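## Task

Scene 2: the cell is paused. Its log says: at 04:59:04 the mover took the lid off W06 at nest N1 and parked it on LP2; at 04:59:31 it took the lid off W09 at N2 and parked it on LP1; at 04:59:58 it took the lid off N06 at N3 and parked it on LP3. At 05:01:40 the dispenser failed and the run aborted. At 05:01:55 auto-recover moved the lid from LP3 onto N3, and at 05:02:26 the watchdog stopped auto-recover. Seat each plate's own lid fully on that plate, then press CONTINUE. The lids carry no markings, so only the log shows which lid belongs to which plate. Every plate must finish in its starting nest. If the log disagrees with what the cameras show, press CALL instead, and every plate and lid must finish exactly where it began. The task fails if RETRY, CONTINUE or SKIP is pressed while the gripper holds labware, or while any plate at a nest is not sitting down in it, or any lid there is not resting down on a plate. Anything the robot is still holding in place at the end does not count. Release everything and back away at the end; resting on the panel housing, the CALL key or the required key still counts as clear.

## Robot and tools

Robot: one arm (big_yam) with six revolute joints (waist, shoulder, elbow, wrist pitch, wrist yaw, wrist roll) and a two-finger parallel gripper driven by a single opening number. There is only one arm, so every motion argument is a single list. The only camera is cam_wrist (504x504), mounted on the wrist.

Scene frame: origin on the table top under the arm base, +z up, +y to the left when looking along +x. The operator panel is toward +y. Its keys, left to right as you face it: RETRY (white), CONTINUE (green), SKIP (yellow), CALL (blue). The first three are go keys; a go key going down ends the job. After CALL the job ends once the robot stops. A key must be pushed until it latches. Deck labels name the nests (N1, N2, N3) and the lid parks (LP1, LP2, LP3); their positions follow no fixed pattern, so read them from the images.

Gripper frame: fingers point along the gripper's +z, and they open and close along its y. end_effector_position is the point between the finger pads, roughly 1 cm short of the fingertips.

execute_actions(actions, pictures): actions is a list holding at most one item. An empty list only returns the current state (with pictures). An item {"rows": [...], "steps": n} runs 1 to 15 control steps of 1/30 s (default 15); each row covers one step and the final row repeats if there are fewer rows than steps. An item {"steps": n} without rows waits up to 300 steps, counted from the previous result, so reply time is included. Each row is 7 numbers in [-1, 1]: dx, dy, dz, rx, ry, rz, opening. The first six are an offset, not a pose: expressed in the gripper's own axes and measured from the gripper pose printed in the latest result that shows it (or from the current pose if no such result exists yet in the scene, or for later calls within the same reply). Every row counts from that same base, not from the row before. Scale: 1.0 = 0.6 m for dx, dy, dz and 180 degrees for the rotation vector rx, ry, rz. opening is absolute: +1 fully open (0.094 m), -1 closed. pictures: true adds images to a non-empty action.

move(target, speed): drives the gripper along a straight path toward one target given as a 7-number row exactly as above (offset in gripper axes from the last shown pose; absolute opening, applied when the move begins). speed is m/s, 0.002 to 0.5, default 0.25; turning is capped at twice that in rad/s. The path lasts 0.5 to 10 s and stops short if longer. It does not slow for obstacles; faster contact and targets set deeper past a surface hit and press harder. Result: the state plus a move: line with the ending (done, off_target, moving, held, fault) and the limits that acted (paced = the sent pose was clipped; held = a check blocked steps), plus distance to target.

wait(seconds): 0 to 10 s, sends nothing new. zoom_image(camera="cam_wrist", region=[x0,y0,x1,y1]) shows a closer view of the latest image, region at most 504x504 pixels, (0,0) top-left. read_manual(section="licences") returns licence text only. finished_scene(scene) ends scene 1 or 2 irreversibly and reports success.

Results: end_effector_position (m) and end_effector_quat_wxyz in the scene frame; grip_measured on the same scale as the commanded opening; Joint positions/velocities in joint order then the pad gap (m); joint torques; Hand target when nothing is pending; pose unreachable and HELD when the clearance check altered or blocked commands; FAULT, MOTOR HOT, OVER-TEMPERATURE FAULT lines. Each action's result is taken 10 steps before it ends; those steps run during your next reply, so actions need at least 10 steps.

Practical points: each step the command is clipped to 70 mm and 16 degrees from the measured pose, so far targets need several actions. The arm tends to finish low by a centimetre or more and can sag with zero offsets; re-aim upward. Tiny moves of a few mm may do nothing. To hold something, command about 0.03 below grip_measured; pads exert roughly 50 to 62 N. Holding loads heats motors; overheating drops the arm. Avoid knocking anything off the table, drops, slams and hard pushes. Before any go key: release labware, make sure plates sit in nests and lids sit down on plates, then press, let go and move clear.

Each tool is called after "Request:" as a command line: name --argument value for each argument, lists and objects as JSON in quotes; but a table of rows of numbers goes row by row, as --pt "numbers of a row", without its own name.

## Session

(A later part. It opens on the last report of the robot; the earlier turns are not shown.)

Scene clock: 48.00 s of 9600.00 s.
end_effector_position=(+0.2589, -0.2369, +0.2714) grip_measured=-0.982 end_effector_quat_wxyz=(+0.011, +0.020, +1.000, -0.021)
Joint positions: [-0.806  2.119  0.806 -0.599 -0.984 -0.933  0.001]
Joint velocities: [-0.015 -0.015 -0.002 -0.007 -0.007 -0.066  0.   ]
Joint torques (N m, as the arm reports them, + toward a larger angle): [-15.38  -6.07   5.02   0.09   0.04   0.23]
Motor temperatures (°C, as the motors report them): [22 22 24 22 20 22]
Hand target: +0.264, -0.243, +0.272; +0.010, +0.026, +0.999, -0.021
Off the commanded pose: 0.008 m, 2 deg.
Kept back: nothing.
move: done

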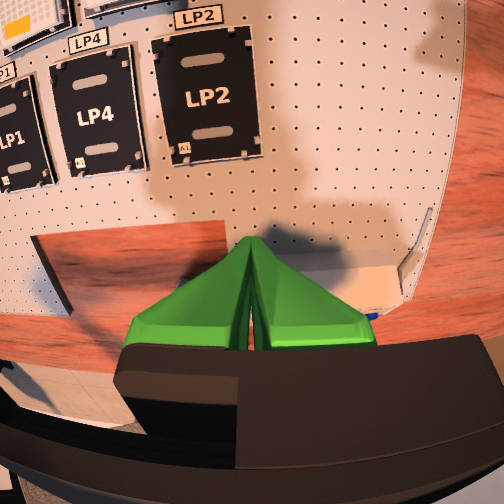

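Request:
move --target '[0.42,-0.12,0.1,-0.006,0.016,0.49,-1]' --speed 0.3

Scene clock: 51.30 s of 9600.00 s.
end_effector_position=(+0.0011, -0.2953, +0.2148) grip_measured=-0.982 end_effector_quat_wxyz=(+0.001, +0.708, +0.706, -0.003)
Joint positions: [-1.266  2.799  0.853 -0.47  -0.701 -0.023  0.001]
Joint velocities: [-0.005 -0.015  0.012  0.007 -0.037 -0.037  0.001]
Joint torques (N m, as the arm reports them, + toward a larger angle): [-11.08  -9.01   4.77   0.75   0.12   0.17]
Motor temperatures (°C, as the motors report them): [22 22 24 22 20 22]
Hand target: -0.000, -0.305, +0.215; +0.005, +0.712, +0.702, -0.007
Off the commanded pose: 0.010 m, 1 deg.
Kept back: nothing.
move: done

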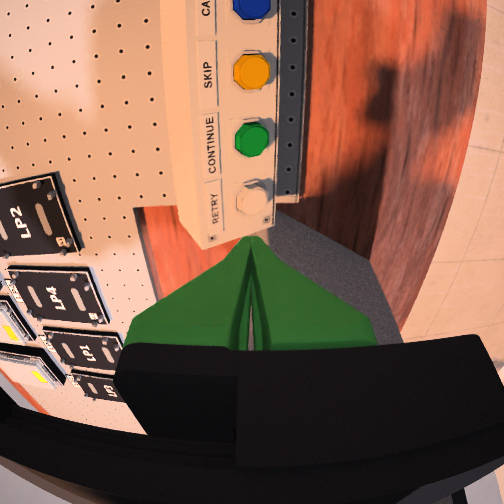

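Request:
move --target '[-0.012,0.006,0.18,0,0,0,-1]' --speed 0.12

Scene clock: 53.13 s of 9600.00 s.
end_effector_position=(+0.0117, -0.3049, +0.1076) grip_measured=-0.982 end_effector_quat_wxyz=(+0.003, +0.699, +0.715, +0.005)
Joint positions: [-0.812  2.986  0.855  0.131 -0.998  0.501  0.001]
Joint velocities: [-0.015 -0.005  0.017  0.012 -0.007  0.037  0.   ]
Joint torques (N m, as the arm reports them, + toward a larger angle): [-12.    -6.59  -2.14   1.09   0.1    0.18]
Motor temperatures (°C, as the motors report them): [22 22 24 22 20 22]
Hand target: +0.005, -0.298, +0.105; -0.003, +0.706, +0.708, +0.004
Off the commanded pose: 0.007 m, 2 deg.
Kept back: nothing.
move: done

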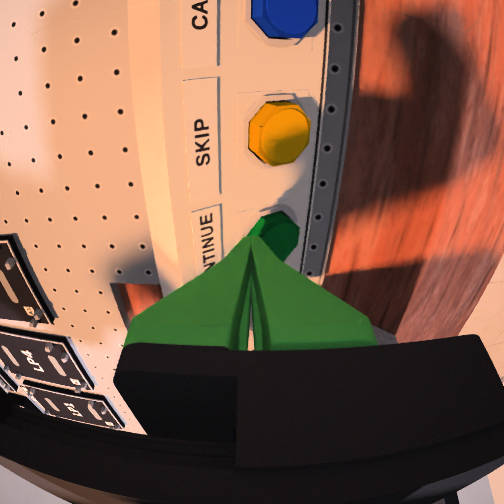

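Request:
move --target '[0.022,-0.028,0.015,0,0,0,-1]' --speed 0.05

Request:
move --target '[0.005,-0.01,0.05,0,0,0,-1]' --speed 0.03

Scene clock: 54.20 s of 9600.00 s.
end_effector_position=(+0.0004, -0.2983, +0.1028) grip_measured=-0.982 end_effector_quat_wxyz=(+0.011, +0.695, +0.719, +0.005)
Joint positions: [-0.812  3.02   0.834  0.212 -1.002  0.511  0.001]
Joint velocities: [-0.015  0.005 -0.022 -0.002 -0.022  0.022 -0.001]
Joint torques (N m, as the arm reports them, + toward a larger angle): [-10.34  -6.7   -1.92   1.43  -0.07   0.18]
Motor temperatures (°C, as the motors report them): [22 22 24 22 20 22]
Hand target: -0.006, -0.292, +0.099; +0.003, +0.699, +0.715, +0.005
Off the commanded pose: 0.010 m, 1 deg.
Kept back: nothing.
move: done

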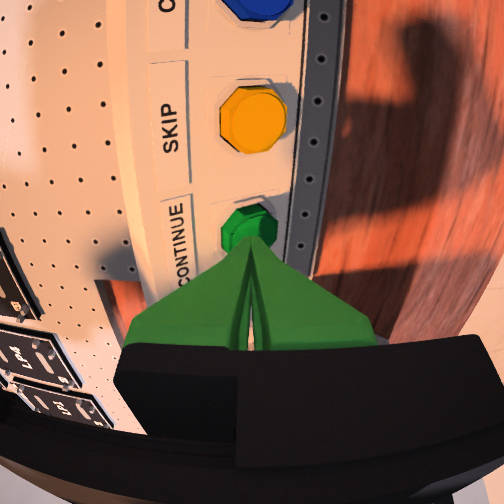

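Scene clock: 54.80 s of 9600.00 s.
end_effector_position=(+0.0010, -0.2994, +0.0913) grip_measured=-0.983 end_effector_quat_wxyz=(+0.015, +0.694, +0.720, +0.006)
Joint positions: [-0.752  3.047  0.832  0.345 -1.026  0.626  0.001]
Joint velocities: [-0.015 -0.005 -0.017  0.007  0.022  0.007 -0.001]
Joint torques (N m, as the arm reports them, + toward a larger angle): no reading
Motor temperatures (°C, as the motors report them): [22 22 24 22 20 22]
Kept back: nothing.
move: unfinished (the scene ended)
The task's run has ended: the event that ends the task has happened.

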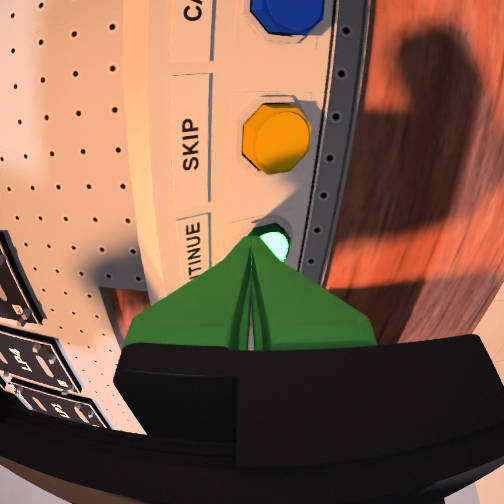

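Request:
finished_scene --scene 2

The scene is finished: the task was done.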